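# Set bench rod into cabinet rack, then add part

## Task

Pick up the rod lying on the bench and lay it in the cabinet's rack crosswise, squarely between the rack's two existing rods, with each of its ends resting in a notch of the rails; after that, place the part onto that same rack, and finish with both grippers released.

## Robot and tools

Robot: two 6-joint arms, left_arm and right_arm, each with a parallel gripper. Per arm the joint order is always waist, shoulder, elbow, wrist pitch, wrist yaw, wrist roll. Nominal ranges in radians: waist -2.618 to 3.054, shoulder 0.000 to 3.142, elbow 0.000 to 3.142, wrist pitch -1.571 to 1.571, wrist yaw -1.571 to 1.571, wrist roll -2.094 to 2.094; a real end may sit up to 0.036 rad either way from these.

Frame: one scene frame with its origin on the tabletop midway between the arms, +z up, +x pointing out over the table, and left_arm on the +y side. The words left and right are arm names, not image sides. left_arm's base sits at (-0.029, +0.284, 0) m turned slightly by quat_wxyz (+0.997, 0, 0, -0.082); right_arm's base is at (+0.034, -0.289, 0) m, unrotated. Gripper fingers extend along the hand's +z and separate along its y; the reported hand point lies between the pads, roughly 1 cm short of the fingertips.

A row is 14 numbers, each within [-1, 1], covering both arms even when only one moves: left_arm's six joint values then its opening, then right_arm's six joint values then its opening. Joint values are scaled offsets, not angles: 1.0 equals 1.202 rad for waist, 1.258 shoulder, 1.238 elbow, 2.073 wrist pitch, 2.022 for wrist yaw and for wrist roll. Opening is absolute: +1 fully open, -1 closed; away from the extremes the fingers go to where grip_measured would read that number.

execute_actions(actions): a list of actions run in sequence; each action is a list of up to 15 rows, one per 1/30 s step, and if shorter its final row repeats to fill 15 steps. Within an action every row's joint values are offsets from the angles the arm had when that action began (not from the preceding row); for a call's first action that means the last reported angles. An action that would push any joint more than 0.036 rad beyond its range, judged from its starting angles, is rejected for both arms; a malformed action, or a first action failing that check, rejects the whole call. A joint commanded past its true end stops there and the result may print "joint sent to its limit"; absence of that line proves nothing. An empty list just returns state and images.

move(target, speed, blocking): target is one 14-number row; its joint values are offsets from the Joint positions in the most recent result that printed them, and the arm travels toward that goal with all joints finishing together, so the hand follows a curve. speed is in rad/s for the joint with the longest way to go, 0.01 to 2, default 0.5. Paths take 0.5 to 10 s (cut off at 10 s). Finger openings are sent immediately. Nothing slows for obstacles or the other arm. With blocking=false you get a result after 0.5 s while motion continues; until a result shows it finished, other actions and moves are refused, so use wait(0) to check or stop to brake. The extra "move:" line reports the outcome (done, off_target, moving, held, fault), limits=held or limits=none, and each arm's joint furthest from target. Faster moves and goals set deeper past a contact hit and press harder.

wait(seconds): 0 to 10; the arms keep their last command and a running move goes on. stop: brakes a running move, needing some room; fingers are not stopped. zoom_image(camera, region): region [x0, y0, x1, y1] in pixels of that camera's latest image, at most 504 by 504. read_manual(section): licence texts only. finished_scene(scene): closes the given scene for good and reports success; call it only once the rod and part are placed and released and stay put.

Cameras: cam_head_left, cam_head_right, cam_high, cam_low (504x504) and fisheye cam_left_wrist, cam_right_wrist (616x616); calibrations were supplied and may be slightly off.

Results: the state line gives each hand's end_effector_position (m) and end_effector_quat_wxyz in the scene frame, less accurate at long reach. Joint positions and Joint velocities list each arm's six joints (rad, rad/s) and then the pad gap (m; 0.094 fully open). grip_measured is the opening on the command scale, with a fixed per-gripper error near 1 mm. Joint targets shows what the joints are currently driven toward. Torques are noisy and offset. "joint command not followed" means a clearance check altered some joint targets. FAULT and MOTOR HOT lines flag stops and heating (warning at 75 °C, stop at 90 °C, arm drops at 100 °C).

Motion limits: each step a joint's target stays within a lead of its measured angle (0.202 rad waist, 0.258 shoulder, 0.238 elbow, 0.573 wrist pitch, 0.522 wrist yaw and roll), and targets are pulled back if they would move the hand over 70 mm at once, so big offsets take several actions and an unfinished move needs re-commanding. Zero offsets can let an arm sag; to hold a posture, command offsets back to the desired angles, then zeros.

Grasping: to hold something, command an opening about 0.03 below grip_measured; smaller margins grip more gently. Pads push roughly 50 to 62 N, less on very thin parts.

Avoid: arms colliding or pushing on each other, knocking or placing anything off the table, dropping or slamming objects, fast or hard pushes, and long loaded holds that heat motors. Brief external tugs on held or loose objects can occur.

Each tool is called after "Request:" by a JSON object that holds its "name" and its "arguments", one argument or row to a line.

## Session

Request:
{"name": "execute_actions", "arguments": {
  "actions": []
}}

Scene clock: 0.00 s.
left_arm: end_effector_position=(+0.2097, +0.3867, +0.1303) grip_measured=+1.000 end_effector_quat_wxyz=(+0.265, +0.453, +0.840, +0.138) | right_arm: end_effector_position=(+0.4879, -0.4214, +0.2067) grip_measured=+1.000 end_effector_quat_wxyz=(+0.519, +0.699, +0.223, +0.439)
Joint names: [waist, shoulder, elbow, wrist pitch, wrist yaw, wrist roll]
Joint positions: left_arm=[ 0.811  1.04   0.768 -0.796  0.358  1.544  0.094] | right_arm=[-0.125  1.637  0.732  0.82   0.433  2.     0.094]
Joint velocities: left_arm=[-0.007  0.007 -0.017 -0.081  0.007  0.037  0.   ] | right_arm=[0.022 0.007 0.027 0.051 0.007 0.007 0.   ]
Joint torques (N m, as the arm reports them, + toward a larger angle): no reading
Motor temperatures (°C, as the motors report them): left_arm=[27 34 31 32 29 28] | right_arm=[28 30 28 31 26 28]
Joint targets: left_arm=[0.811 1.033 0.780 -0.796 0.368 1.542] | right_arm=[-0.125 1.626 0.741 0.824 0.435 1.992]
camera_calibration (this result's frames):
cam_left_wrist: T_world_to_cam=[[-0.548738, -0.769499, -0.326738, 0.443962], [-0.835889, 0.498819, 0.229063, -0.0330794], [-0.0132805, 0.398812, -0.916937, 0.0918899], [0, 0, 0, 1]] pos_world=[0.217189, 0.321483, 0.236894]
cam_right_wrist: T_world_to_cam=[[-0.0404361, 0.160382, -0.986226, 0.286047], [0.0458902, 0.98629, 0.158511, 0.40486], [0.998128, -0.0388486, -0.0472417, -0.4015], [0, 0, 0, 1]] pos_world=[0.393736, -0.460784, 0.198965]

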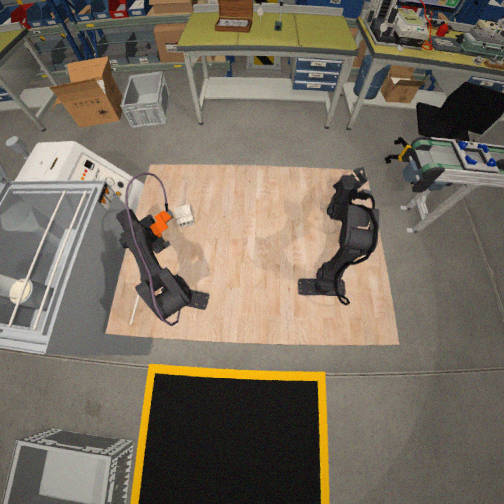

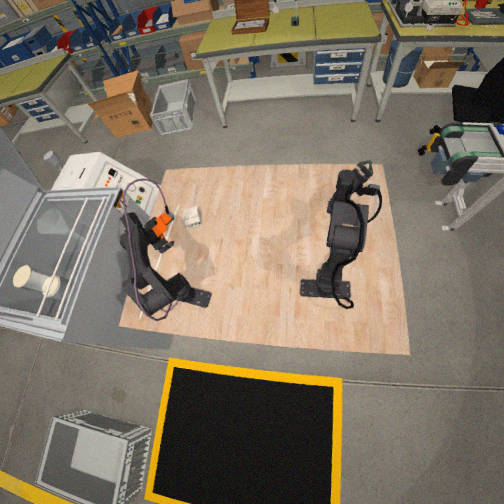

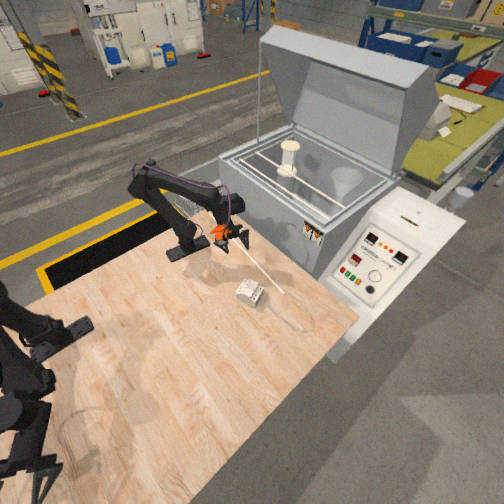

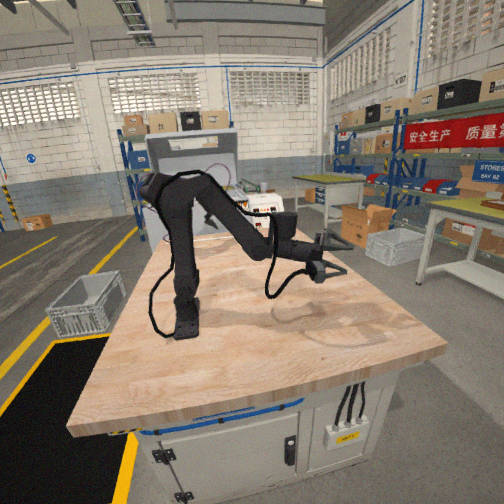

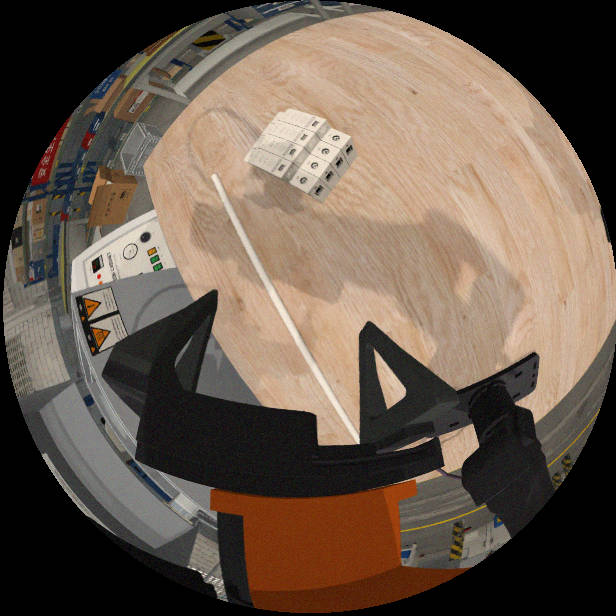

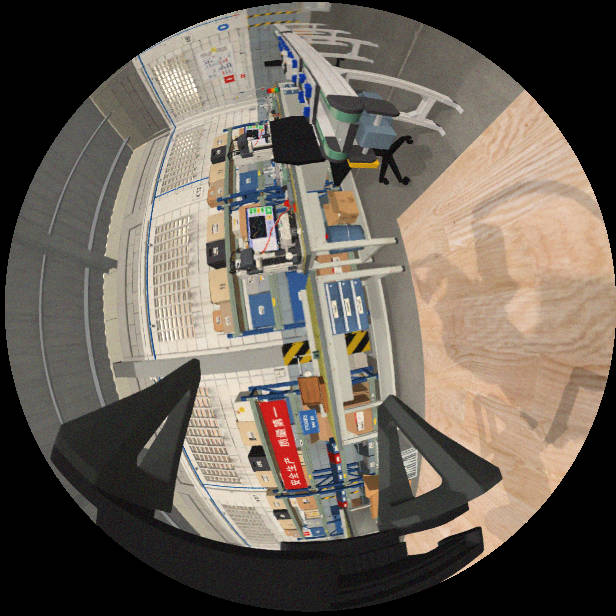

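Request:
{"name": "zoom_image", "arguments": {
  "camera": "cam_high",
  "region": [200,110,410,320]
}}

Request:
{"name": "zoom_image", "arguments": {
  "camera": "cam_head_left",
  "region": [0,160,210,370]
}}

Request:
{"name": "zoom_image", "arguments": {
  "camera": "cam_head_right",
  "region": [0,160,210,370]
}}

Region (200, 110, 410, 320) of cam_high's 504x504 image, scaled by 2.400, with more detail than that image has.

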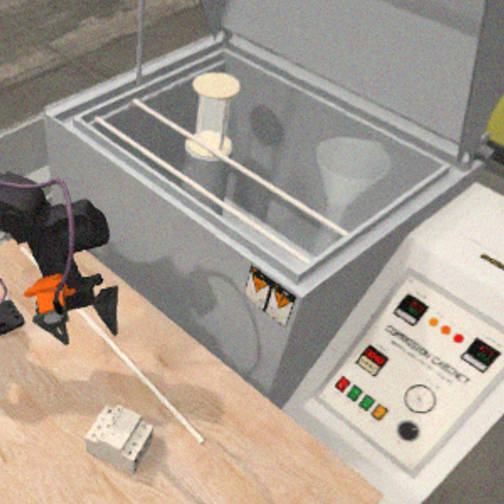

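Region (0, 160, 210, 370) of cam_head_left's 504x504 image, scaled by 2.400, with more detail than that image has.

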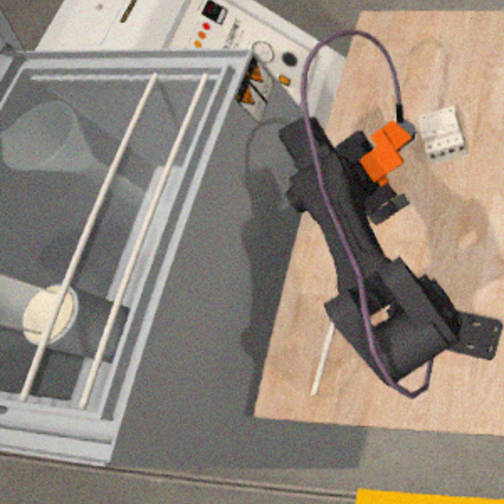

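Region (0, 160, 210, 370) of cam_head_right's 504x504 image, scaled by 2.400, with more detail than that image has.

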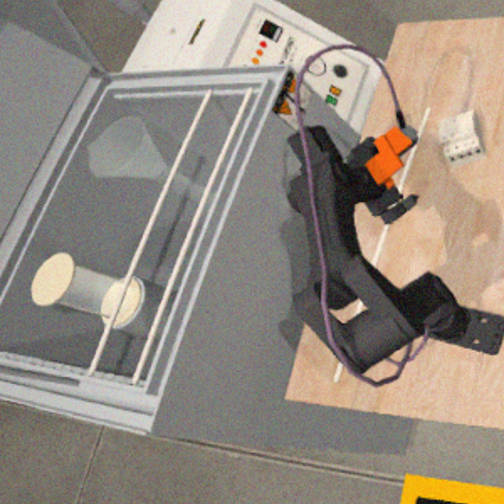

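Request:
{"name": "move", "arguments": {
  "target": [0.148,0.362,0.19,-0.115,-0.182,-0.322,0.0,0,-1,-0.45,-0.32,0,0,1],
  "speed": 0.8
}}

Scene clock: 30.70 s.
left_arm: end_effector_position=(+0.1400, +0.4647, +0.0621) grip_measured=+0.002 end_effector_quat_wxyz=(+0.007, +0.043, +0.999, +0.010) | right_arm: end_effector_position=(+0.2835, -0.3954, +0.2151) grip_measured=+1.000 end_effector_quat_wxyz=(+0.523, +0.691, +0.214, +0.451)
Joint names: [waist, shoulder, elbow, wrist pitch, wrist yaw, wrist roll]
Joint positions: left_arm=[ 0.979  1.494  0.967 -1.019 -0.002  0.901  0.047] | right_arm=[-0.125  0.403  0.182  0.17   0.432  2.004  0.094]
Joint velocities: left_arm=[-0.007 -0.007 -0.002  0.007  0.007  0.022  0.   ] | right_arm=[-0.012 -0.027 -0.027 -0.037 -0.007 -0.022  0.   ]
Joint torques (N m, as the arm reports them, + toward a larger angle): left_arm=[ 0.72 -5.83  9.62  0.17 -0.1  -0.08] | right_arm=[ 0.03 -0.93  6.23  2.    0.01 -0.06]
Motor temperatures (°C, as the motors report them): left_arm=[27 34 33 33 29 28] | right_arm=[28 32 30 34 26 28]
Joint targets: left_arm=[0.989 1.496 1.003 -1.035 -0.010 0.893] | right_arm=[-0.125 0.379 0.175 0.157 0.433 2.001]
move: off_target (left_arm, right_arm); limits=none; left_arm: farthest joint: the elbow, 0.036 radians from its target (0.235 radians at the start); right_arm: farthest joint: the shoulder, 0.024 radians from its target (1.258 radians at the start)
camera_calibration (this result's frames):
cam_left_wrist: T_world_to_cam=[[0.207546, -0.977957, 0.0228982, 0.41269], [-0.741549, -0.142022, 0.655694, 0.143457], [-0.637989, -0.153067, -0.754679, 0.331153], [0, 0, 0, 1]] pos_world=[0.232001, 0.474656, 0.1464]
cam_right_wrist: T_world_to_cam=[[-0.0054836, 0.159077, -0.987251, 0.271695], [0.0397154, 0.986521, 0.158739, 0.389047], [0.999196, -0.0383386, -0.0117275, -0.203797], [0, 0, 0, 1]] pos_world=[0.189672, -0.434836, 0.204084]

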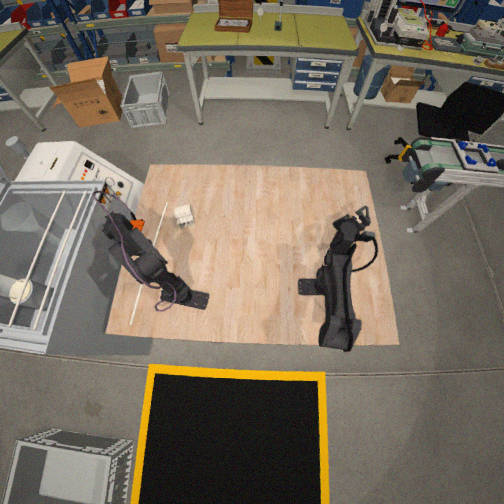

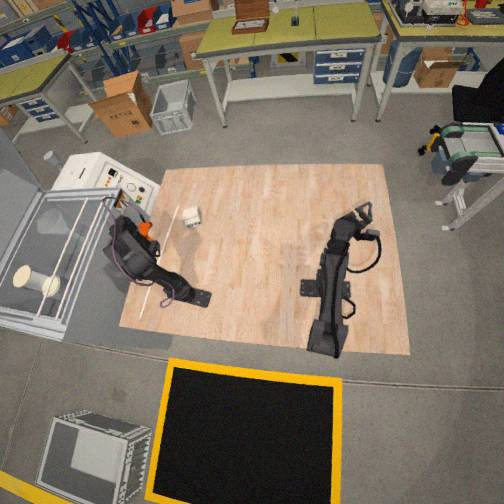

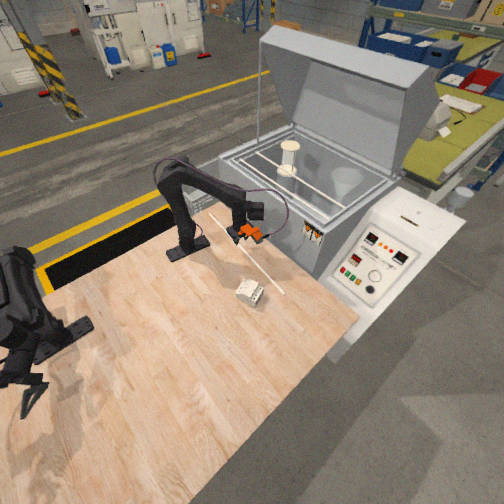

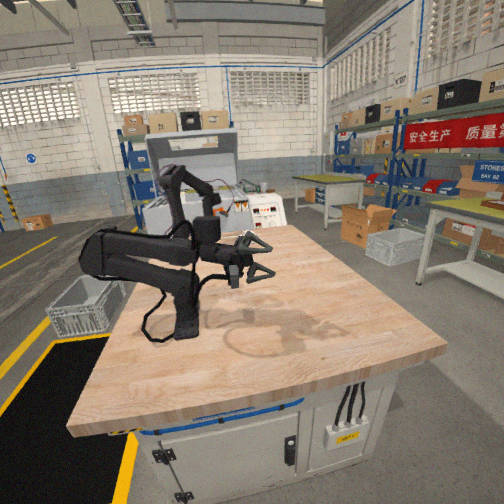

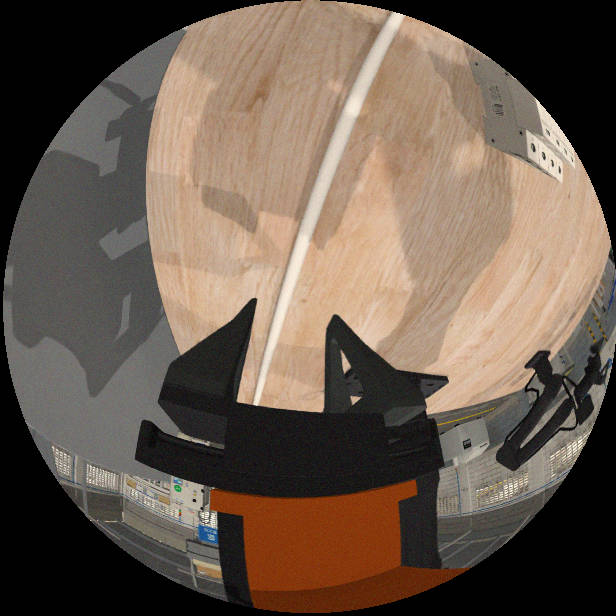

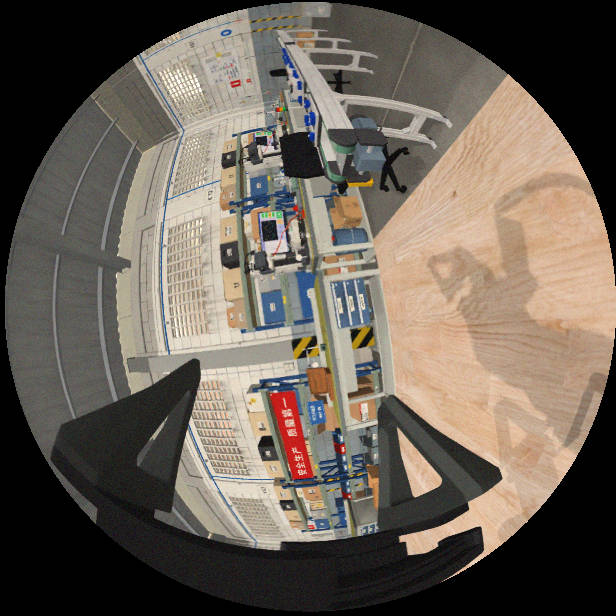

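Request:
{"name": "move", "arguments": {
  "target": [0.01,0.088,-0.066,0.088,0,0.015,0.0,0,-0.26,-0.12,-0.08,0,0,1],
  "speed": 0.4
}}

Scene clock: 37.83 s.
left_arm: end_effector_position=(+0.1457, +0.4708, +0.0206) grip_measured=+0.002 end_effector_quat_wxyz=(+0.002, +0.055, +0.998, +0.004) | right_arm: end_effector_position=(+0.2599, -0.3924, +0.1803) grip_measured=+1.000 end_effector_quat_wxyz=(+0.523, +0.689, +0.211, +0.455)
Joint names: [waist, shoulder, elbow, wrist pitch, wrist yaw, wrist roll]
Joint positions: left_arm=[ 0.979  1.603  0.897 -0.855 -0.003  0.924  0.047] | right_arm=[-0.125  0.1    0.041  0.017  0.432  2.007  0.094]
Joint velocities: left_arm=[ 0.002  0.002 -0.012 -0.066 -0.022 -0.051  0.001] | right_arm=[ 0.007 -0.017 -0.017 -0.007 -0.022 -0.007  0.   ]
Joint torques (N m, as the arm reports them, + toward a larger angle): left_arm=[ 0.8  -6.63  5.01  0.54 -0.01  0.06] | right_arm=[ 0.04 -0.25  6.1   1.97  0.01 -0.06]
Motor temperatures (°C, as the motors report them): left_arm=[27 34 33 33 29 28] | right_arm=[28 31 30 34 26 28]
Joint targets: left_arm=[0.991 1.604 0.885 -0.837 -0.003 0.931] | right_arm=[-0.125 0.076 0.033 0.004 0.432 2.004]
move: off_target (right_arm); limits=none; left_arm: farthest joint: the wrist pitch, 0.019 radians from its target (0.183 radians at the start); right_arm: farthest joint: the shoulder, 0.024 radians from its target (0.327 radians at the start)
camera_calibration (this result's frames):
cam_left_wrist: T_world_to_cam=[[0.185429, -0.982157, 0.0313482, 0.423472], [-0.737035, -0.11791, 0.665489, 0.163545], [-0.649919, -0.146506, -0.745749, 0.302856], [0, 0, 0, 1]] pos_world=[0.238846, 0.47957, 0.103742]
cam_right_wrist: T_world_to_cam=[[0.00397775, 0.160636, -0.987006, 0.234809], [0.0383166, 0.986264, 0.16067, 0.392482], [0.999258, -0.0384578, -0.00223191, -0.18231], [0, 0, 0, 1]] pos_world=[0.166203, -0.431821, 0.168291]

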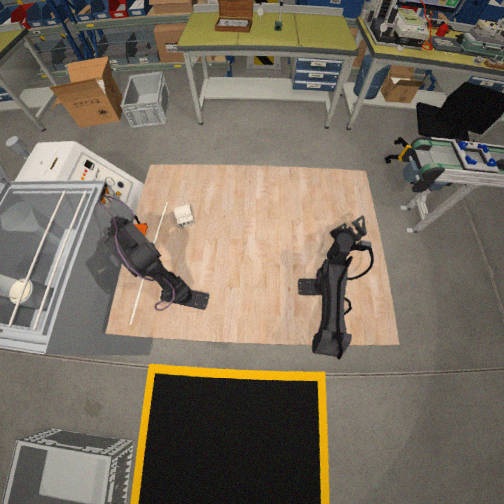

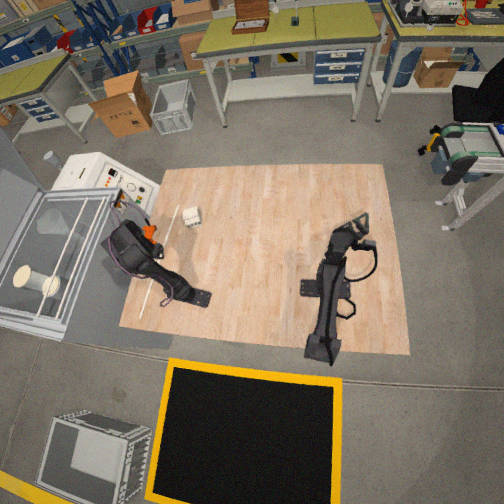

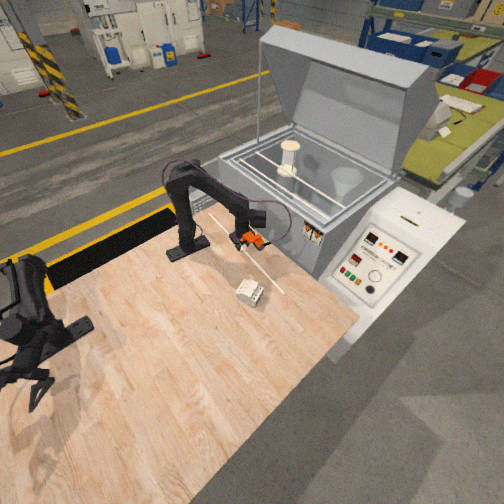

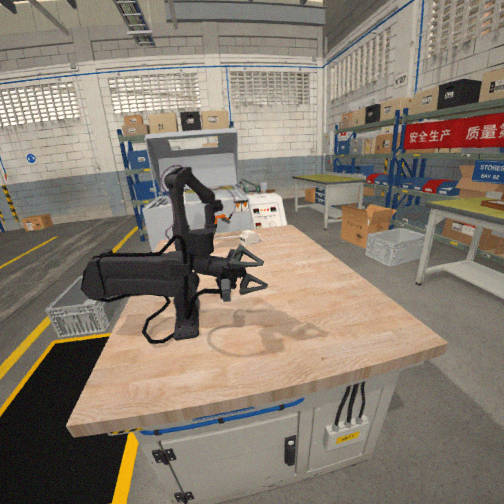

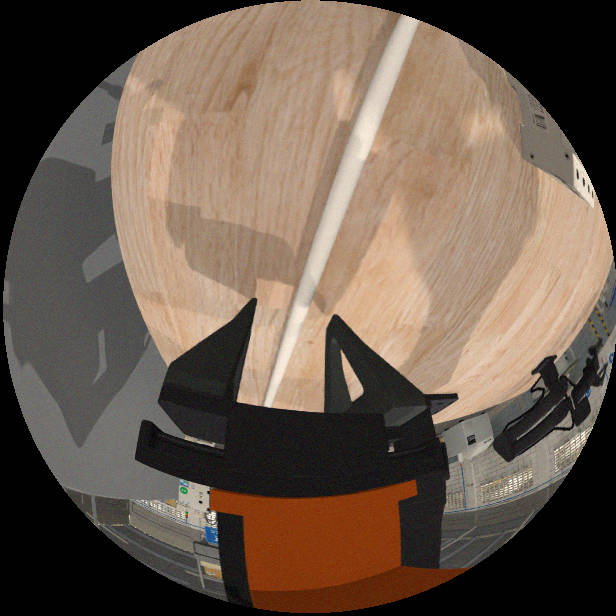

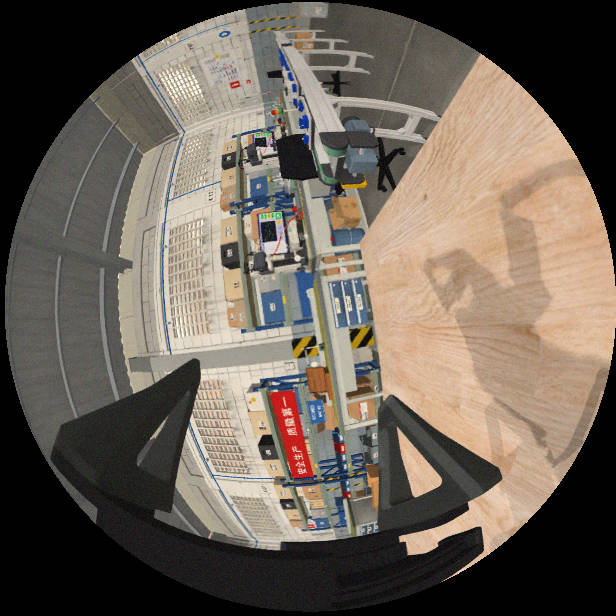

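Centred. Down 4 mm and close.

Request:
{"name": "execute_actions", "arguments": {
  "actions": [
    [[0,0.005,0,0.009,0,0,-0.3,0,0,0,0,0,0,1],[0,0.01,0,0.011,0,0,-0.4,0,0,0,0,0,0,1],[0,0.016,0,0.012,0,0,-0.55,0,0,0,0,0,0,1]],
    [[0,0,0,0.005,0,0,-0.7,0,0,0,0,0,0,1],[0,0,0,0.005,0,0,-0.75,0,0,0,0,0,0,1],[0,0,0,0.005,0,0,-0.8,0,0,0,0,0,0,1],[0,0,0,0.005,0,0,-0.85,0,0,0,0,0,0,1]]
  ]
}}

Scene clock: 41.67 s.
left_arm: end_effector_position=(+0.1455, +0.4707, +0.0162) grip_measured=-0.817 end_effector_quat_wxyz=(-0.002, +0.055, +0.998, -0.000) | right_arm: end_effector_position=(+0.2599, -0.3924, +0.1803) grip_measured=+1.000 end_effector_quat_wxyz=(+0.522, +0.690, +0.209, +0.456)
Joint names: [waist, shoulder, elbow, wrist pitch, wrist yaw, wrist roll]
Joint positions: left_arm=[ 0.979  1.622  0.897 -0.848 -0.003  0.924  0.009] | right_arm=[-0.125  0.1    0.041  0.017  0.432  2.013  0.094]
Joint velocities: left_arm=[ 0.012  0.002  0.007 -0.051  0.022  0.007 -0.   ] | right_arm=[-0.017 -0.007 -0.017 -0.081  0.051 -0.022  0.   ]
Joint torques (N m, as the arm reports them, + toward a larger angle): left_arm=[ 0.06 -6.83  5.95  0.42 -0.01  0.  ] | right_arm=[ 0.04  1.3   6.7   2.12  0.   -0.05]
Motor temperatures (°C, as the motors report them): left_arm=[27 34 33 33 29 28] | right_arm=[28 31 30 34 26 28]
Joint targets: left_arm=[0.979 1.622 0.897 -0.838 -0.003 0.924] | right_arm=[-0.125 0.100 0.041 0.017 0.432 2.010]
camera_calibration (this result's frames):
cam_left_wrist: T_world_to_cam=[[0.185337, -0.981929, 0.0382902, 0.423304], [-0.731649, -0.111876, 0.672439, 0.162639], [-0.656003, -0.152643, -0.739162, 0.303145], [0, 0, 0, 1]] pos_world=[0.239405, 0.480123, 0.0984996]
cam_right_wrist: T_world_to_cam=[[0.00720547, 0.165737, -0.986144, 0.235816], [0.038024, 0.985411, 0.165892, 0.391281], [0.999251, -0.0386924, 0.000798359, -0.182947], [0, 0, 0, 1]] pos_world=[0.166233, -0.431735, 0.167784]

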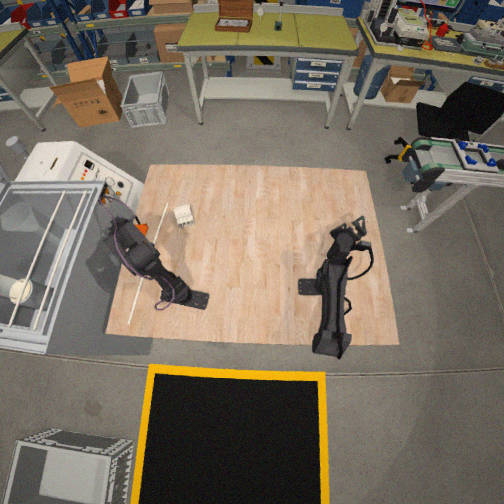

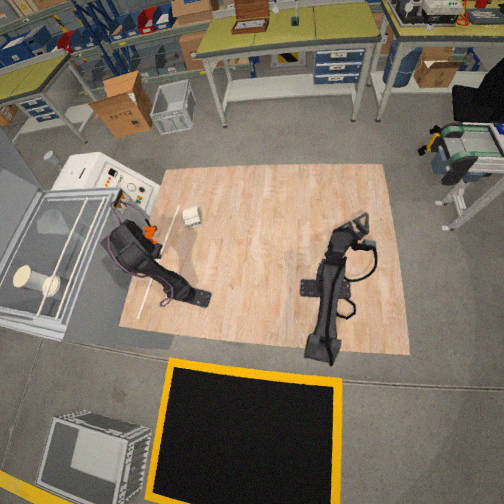

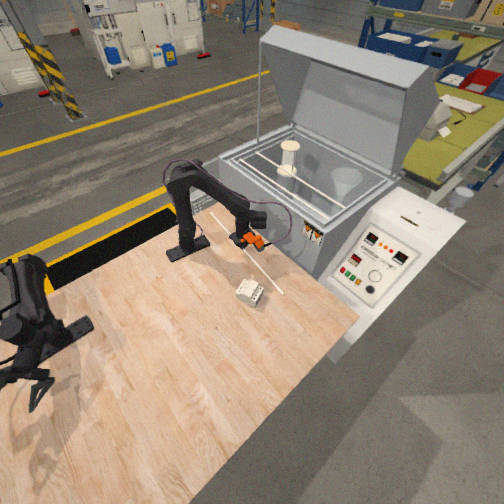

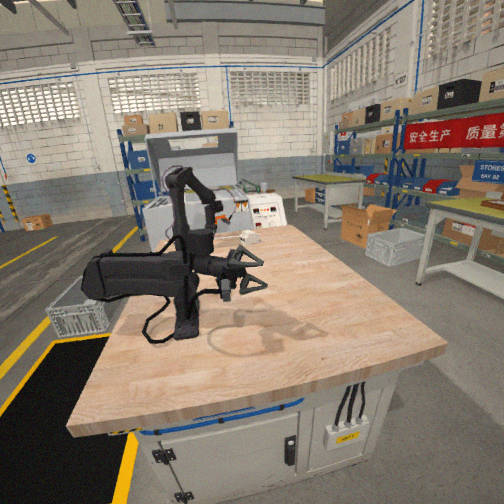

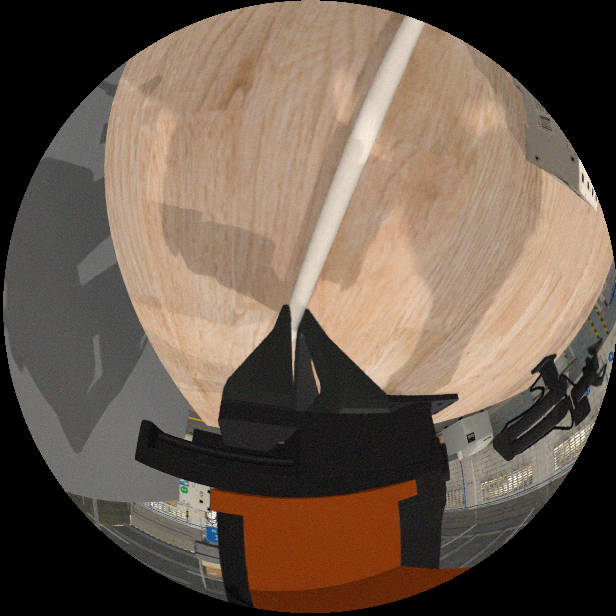

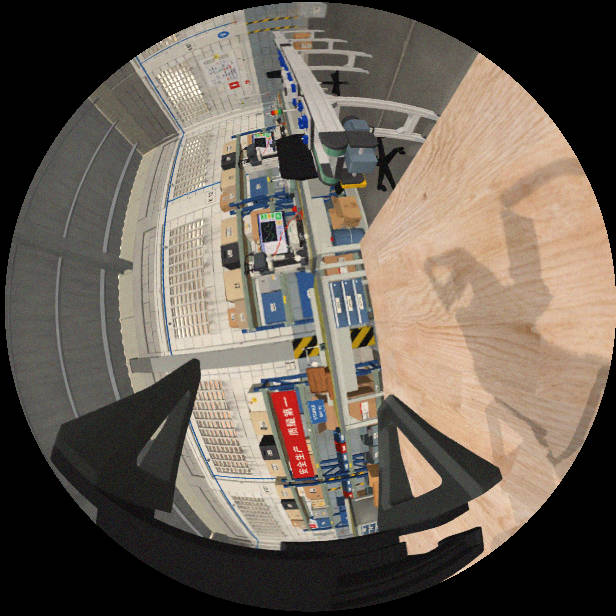

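Request:
{"name": "move", "arguments": {
  "target": [0.416,-0.225,0.541,-0.16,-0.065,0.23,-0.85,0,0,0,0,0,0,1],
  "speed": 0.45
}}

Scene clock: 50.67 s.
left_arm: end_effector_position=(+0.0318, +0.6060, +0.2727) grip_measured=-0.817 end_effector_quat_wxyz=(+0.004, +0.016, +0.957, +0.290) | right_arm: end_effector_position=(+0.2599, -0.3924, +0.1803) grip_measured=+1.000 end_effector_quat_wxyz=(+0.521, +0.690, +0.208, +0.457)
Joint names: [waist, shoulder, elbow, wrist pitch, wrist yaw, wrist roll]
Joint positions: left_arm=[ 1.478  1.351  1.534 -1.177 -0.125  1.385  0.009] | right_arm=[-0.125  0.1    0.041  0.017  0.432  2.016  0.094]
Joint velocities: left_arm=[-0.002  0.002  0.007 -0.007 -0.051  0.007 -0.001] | right_arm=[-0.007 -0.007  0.002  0.007 -0.007 -0.095  0.   ]
Joint torques (N m, as the arm reports them, + toward a larger angle): left_arm=[ 0.1  -6.44  9.88  1.38 -0.13  0.03] | right_arm=[ 0.02  1.24  6.66  2.12  0.01 -0.05]
Motor temperatures (°C, as the motors report them): left_arm=[27 35 33 32 29 28] | right_arm=[28 30 30 34 26 28]
Joint targets: left_arm=[1.478 1.339 1.566 -1.180 -0.134 1.389] | right_arm=[-0.125 0.100 0.041 0.017 0.432 2.013]
move: off_target (left_arm); limits=none; left_arm: farthest joint: the elbow, 0.032 radians from its target (0.670 radians at the start); right_arm: farthest joint: the wrist roll, 0.003 radians from its target (0.000 radians at the start)
camera_calibration (this result's frames):
cam_left_wrist: T_world_to_cam=[[0.263133, -0.825762, -0.498877, 0.616809], [-0.733936, -0.506961, 0.452028, 0.221654], [-0.626179, 0.2472, -0.739454, 0.195605], [0, 0, 0, 1]] pos_world=[0.122861, 0.573353, 0.352159]
cam_right_wrist: T_world_to_cam=[[0.00881873, 0.168286, -0.985699, 0.236317], [0.0378713, 0.984974, 0.168501, 0.390679], [0.999244, -0.0388156, 0.00231302, -0.183267], [0, 0, 0, 1]] pos_world=[0.166248, -0.431691, 0.167531]

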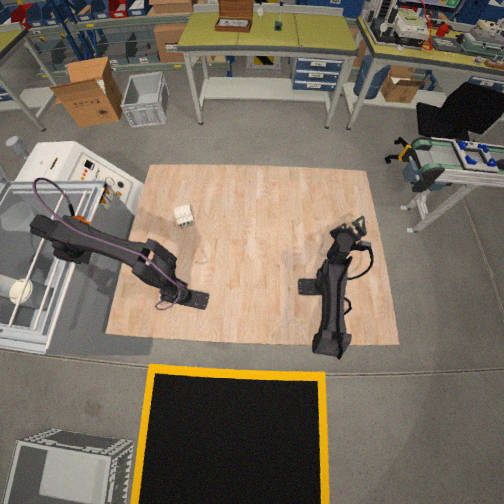

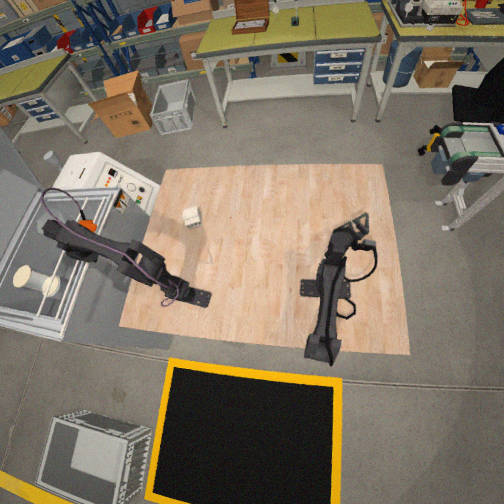

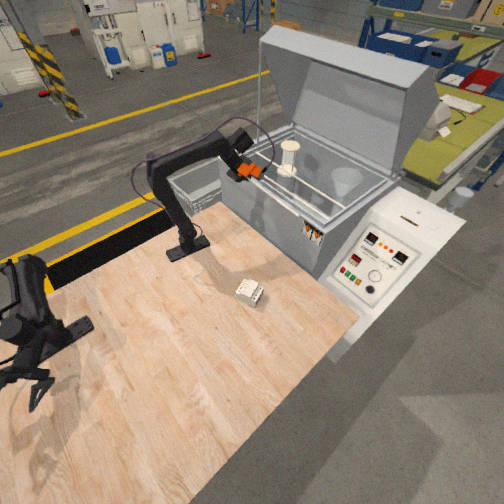

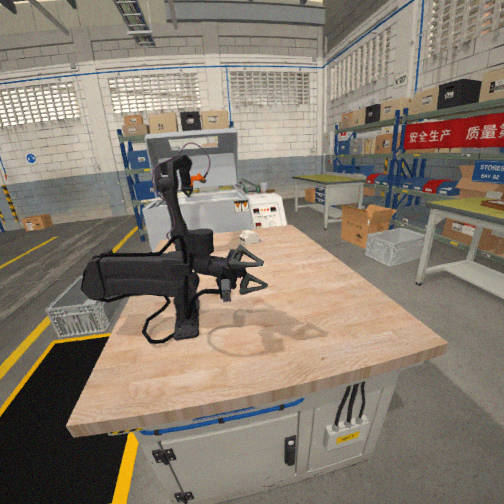

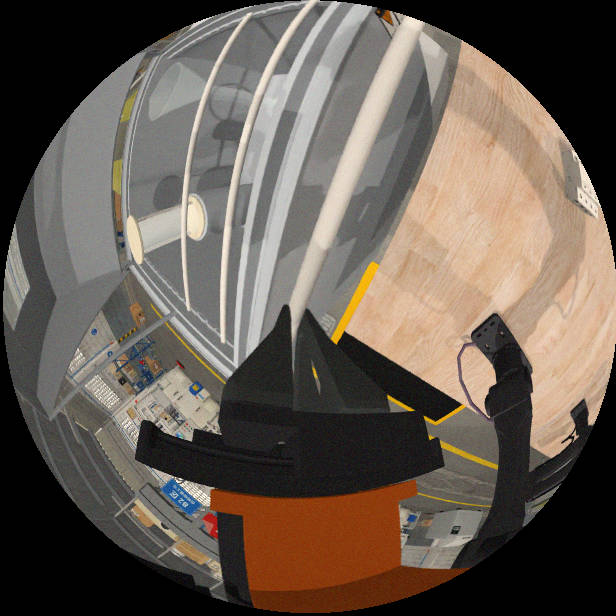

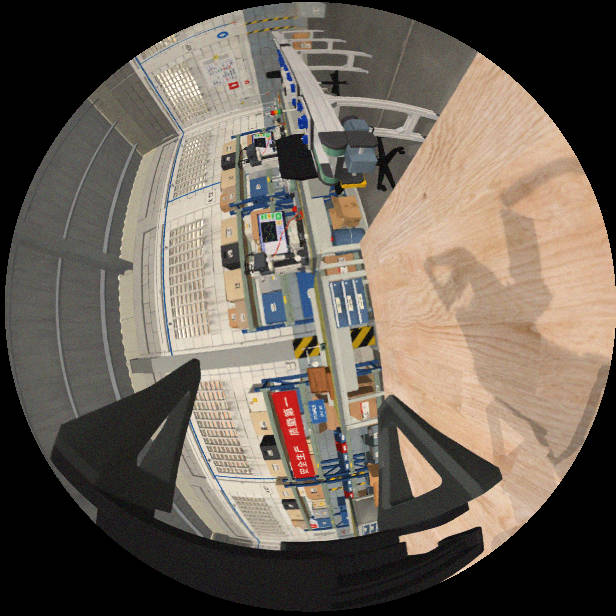

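Request:
{"name": "move", "arguments": {
  "target": [-0.015,0.632,0.714,-0.019,-0.003,0,-0.85,0,0,0,0,0,0,1],
  "speed": 0.45
}}

Request:
{"name": "zoom_image", "arguments": {
  "camera": "cam_high",
  "region": [220,110,370,240]
}}

Request:
{"name": "zoom_image", "arguments": {
  "camera": "cam_head_right",
  "region": [0,170,170,340]
}}

Request:
{"name": "zoom_image", "arguments": {
  "camera": "cam_low",
  "region": [140,160,270,230]
}}

Scene clock: 57.07 s.
left_arm: end_effector_position=(+0.0863, +0.7983, +0.2395) grip_measured=-0.817 end_effector_quat_wxyz=(+0.003, +0.020, +0.958, +0.286) | right_arm: end_effector_position=(+0.2599, -0.3924, +0.1803) grip_measured=+1.000 end_effector_quat_wxyz=(+0.521, +0.690, +0.207, +0.458)
Joint names: [waist, shoulder, elbow, wrist pitch, wrist yaw, wrist roll]
Joint positions: left_arm=[ 1.47   2.162  2.373 -1.215 -0.126  1.385  0.009] | right_arm=[-0.125  0.1    0.041  0.017  0.432  2.019  0.094]
Joint velocities: left_arm=[-0.012 -0.002  0.002  0.051  0.022 -0.007  0.   ] | right_arm=[-0.002 -0.007  0.007 -0.007 -0.081 -0.051  0.   ]
Joint torques (N m, as the arm reports them, + toward a larger angle): left_arm=[ -0.62 -15.04  10.94   1.38  -0.12  -0.01] | right_arm=[ 0.03  1.29  6.65  2.12  0.   -0.05]
Motor temperatures (°C, as the motors report them): left_arm=[27 35 34 33 29 28] | right_arm=[28 30 30 35 26 28]
Joint targets: left_arm=[1.460 2.146 2.418 -1.216 -0.131 1.385] | right_arm=[-0.125 0.100 0.041 0.017 0.432 2.016]
move: off_target (left_arm); limits=none; left_arm: farthest joint: the elbow, 0.045 radians from its target (0.883 radians at the start); right_arm: farthest joint: the wrist roll, 0.003 radians from its target (0.000 radians at the start)
camera_calibration (this result's frames):
cam_left_wrist: T_world_to_cam=[[0.255323, -0.831921, -0.492664, 0.748781], [-0.736022, -0.497662, 0.458917, 0.365272], [-0.626962, 0.245439, -0.739377, 0.159058], [0, 0, 0, 1]] pos_world=[0.17739, 0.76567, 0.318872]
cam_right_wrist: T_world_to_cam=[[0.0104316, 0.170833, -0.985245, 0.236815], [0.0377143, 0.98453, 0.171109, 0.390076], [0.999234, -0.0389427, 0.00382734, -0.183587], [0, 0, 0, 1]] pos_world=[0.166265, -0.431646, 0.167278]

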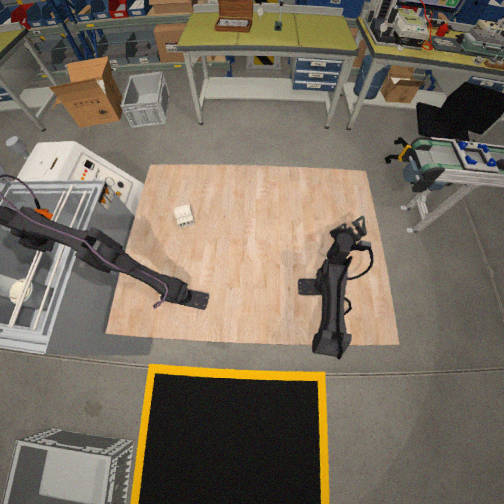

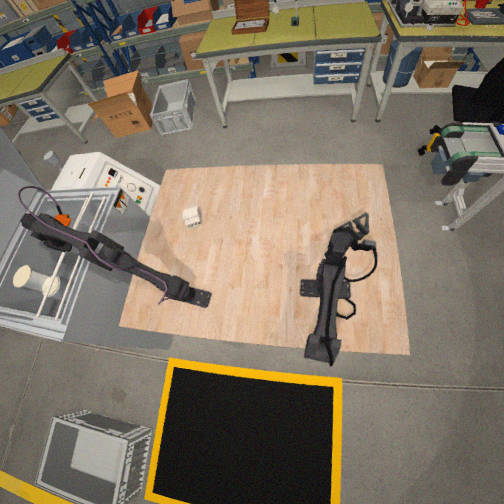

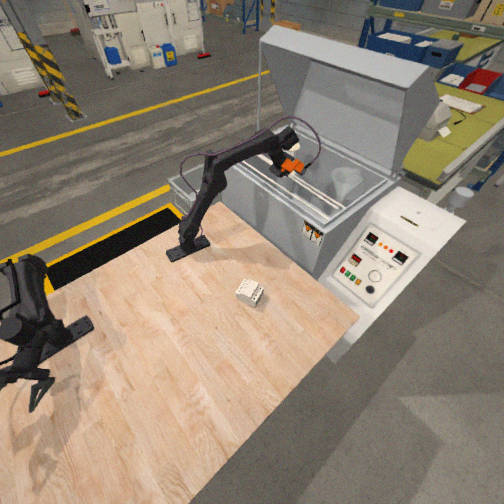

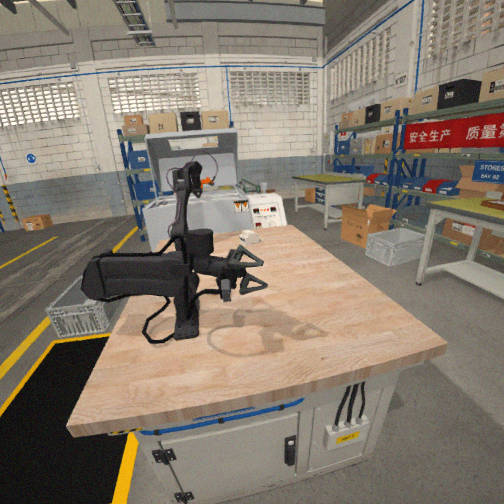

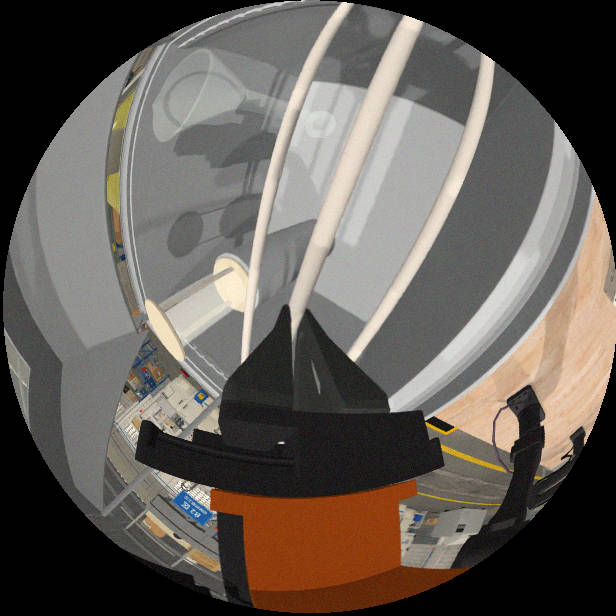

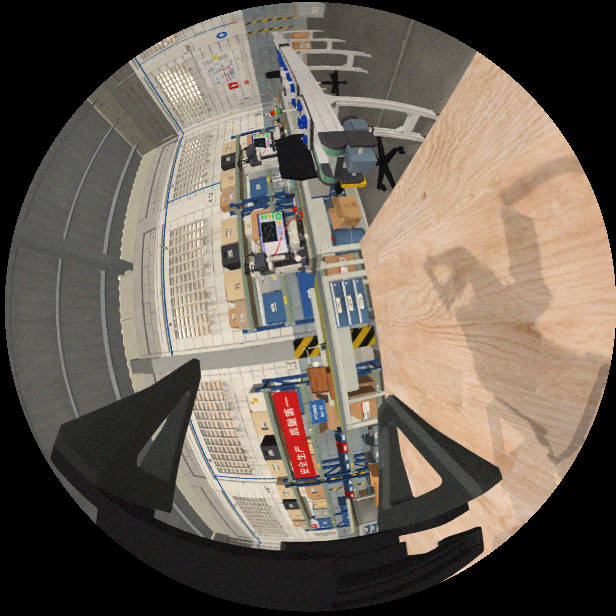

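Region (220, 110, 370, 240) of cam_high's 504x504 image, scaled by 3.360, with more detail than that image has; it fills the top 437 rows of this view, and the rest is white.

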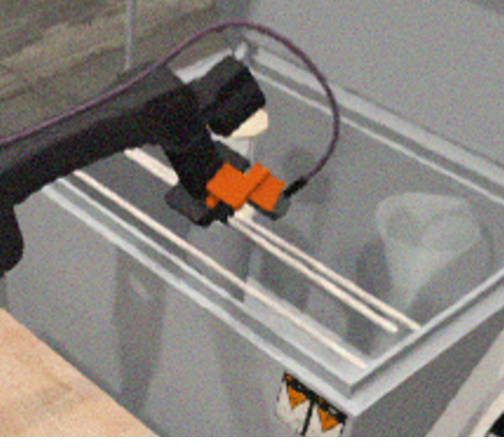

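Region (0, 170, 170, 340) of cam_head_right's 504x504 image, scaled by 2.965, with more detail than that image has.

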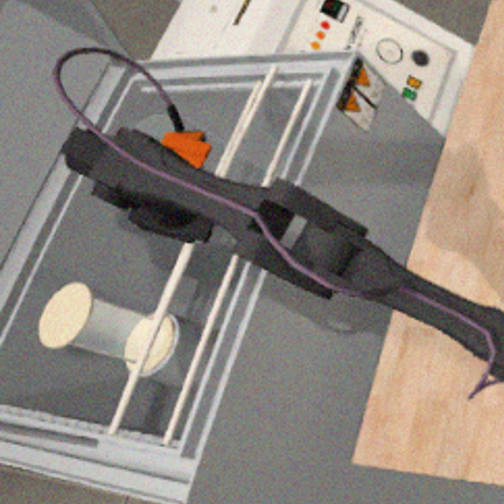

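Region (140, 160, 270, 230) of cam_low's 504x504 image, scaled by 3.877, with more detail than that image has; it fills the top 271 rows of this view, and the rest is white.

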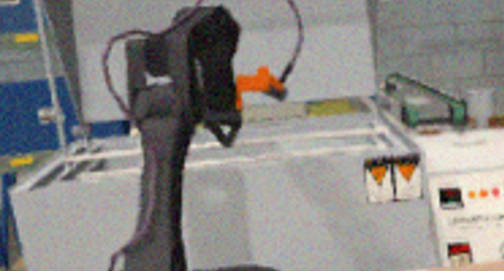

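Zoom on the ends.

Request:
{"name": "zoom_image", "arguments": {
  "camera": "cam_head_right",
  "region": [20,285,80,335]
}}

Request:
{"name": "zoom_image", "arguments": {
  "camera": "cam_head_right",
  "region": [65,180,125,230]
}}

Request:
{"name": "zoom_image", "arguments": {
  "camera": "cam_head_left",
  "region": [0,295,60,345]
}}

Request:
{"name": "zoom_image", "arguments": {
  "camera": "cam_low",
  "region": [140,185,200,215]
}}

Request:
{"name": "zoom_image", "arguments": {
  "camera": "cam_low",
  "region": [195,185,255,215]
}}

Region (20, 285, 80, 335) of cam_head_right's 504x504 image, scaled by 8.400, with more detail than that image has.

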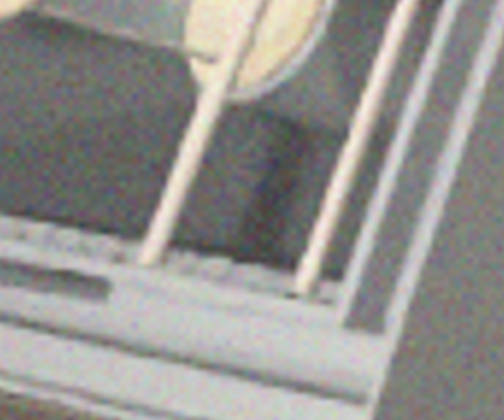

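Region (65, 180, 125, 230) of cam_head_right's 504x504 image, scaled by 8.400, with more detail than that image has.

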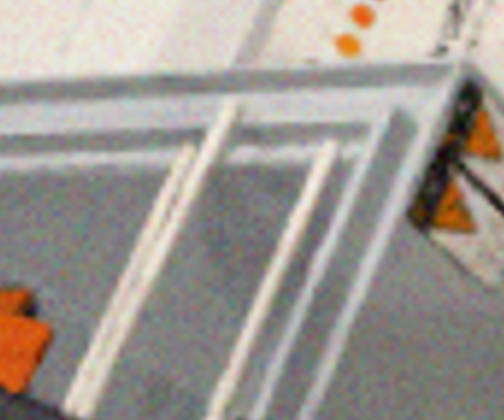

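Region (0, 295, 60, 345) of cam_head_left's 504x504 image, scaled by 8.400, with more detail than that image has.

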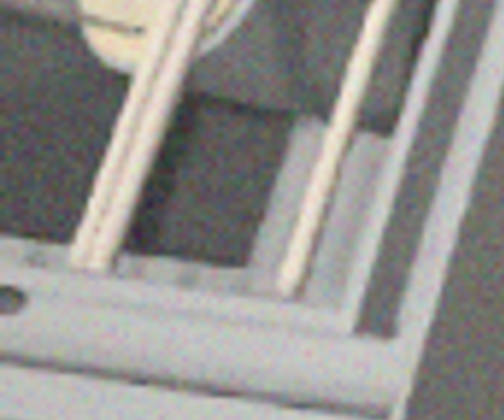

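Region (140, 185, 200, 215) of cam_low's 504x504 image, scaled by 8.400, with more detail than that image has.

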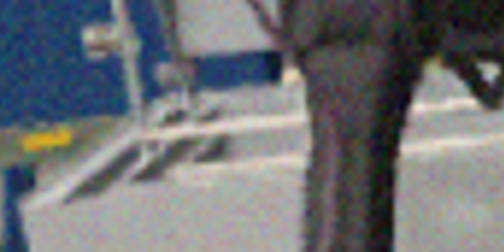

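Region (195, 185, 255, 215) of cam_low's 504x504 image, scaled by 8.400, with more detail than that image has.

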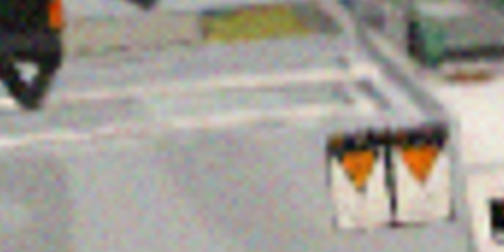

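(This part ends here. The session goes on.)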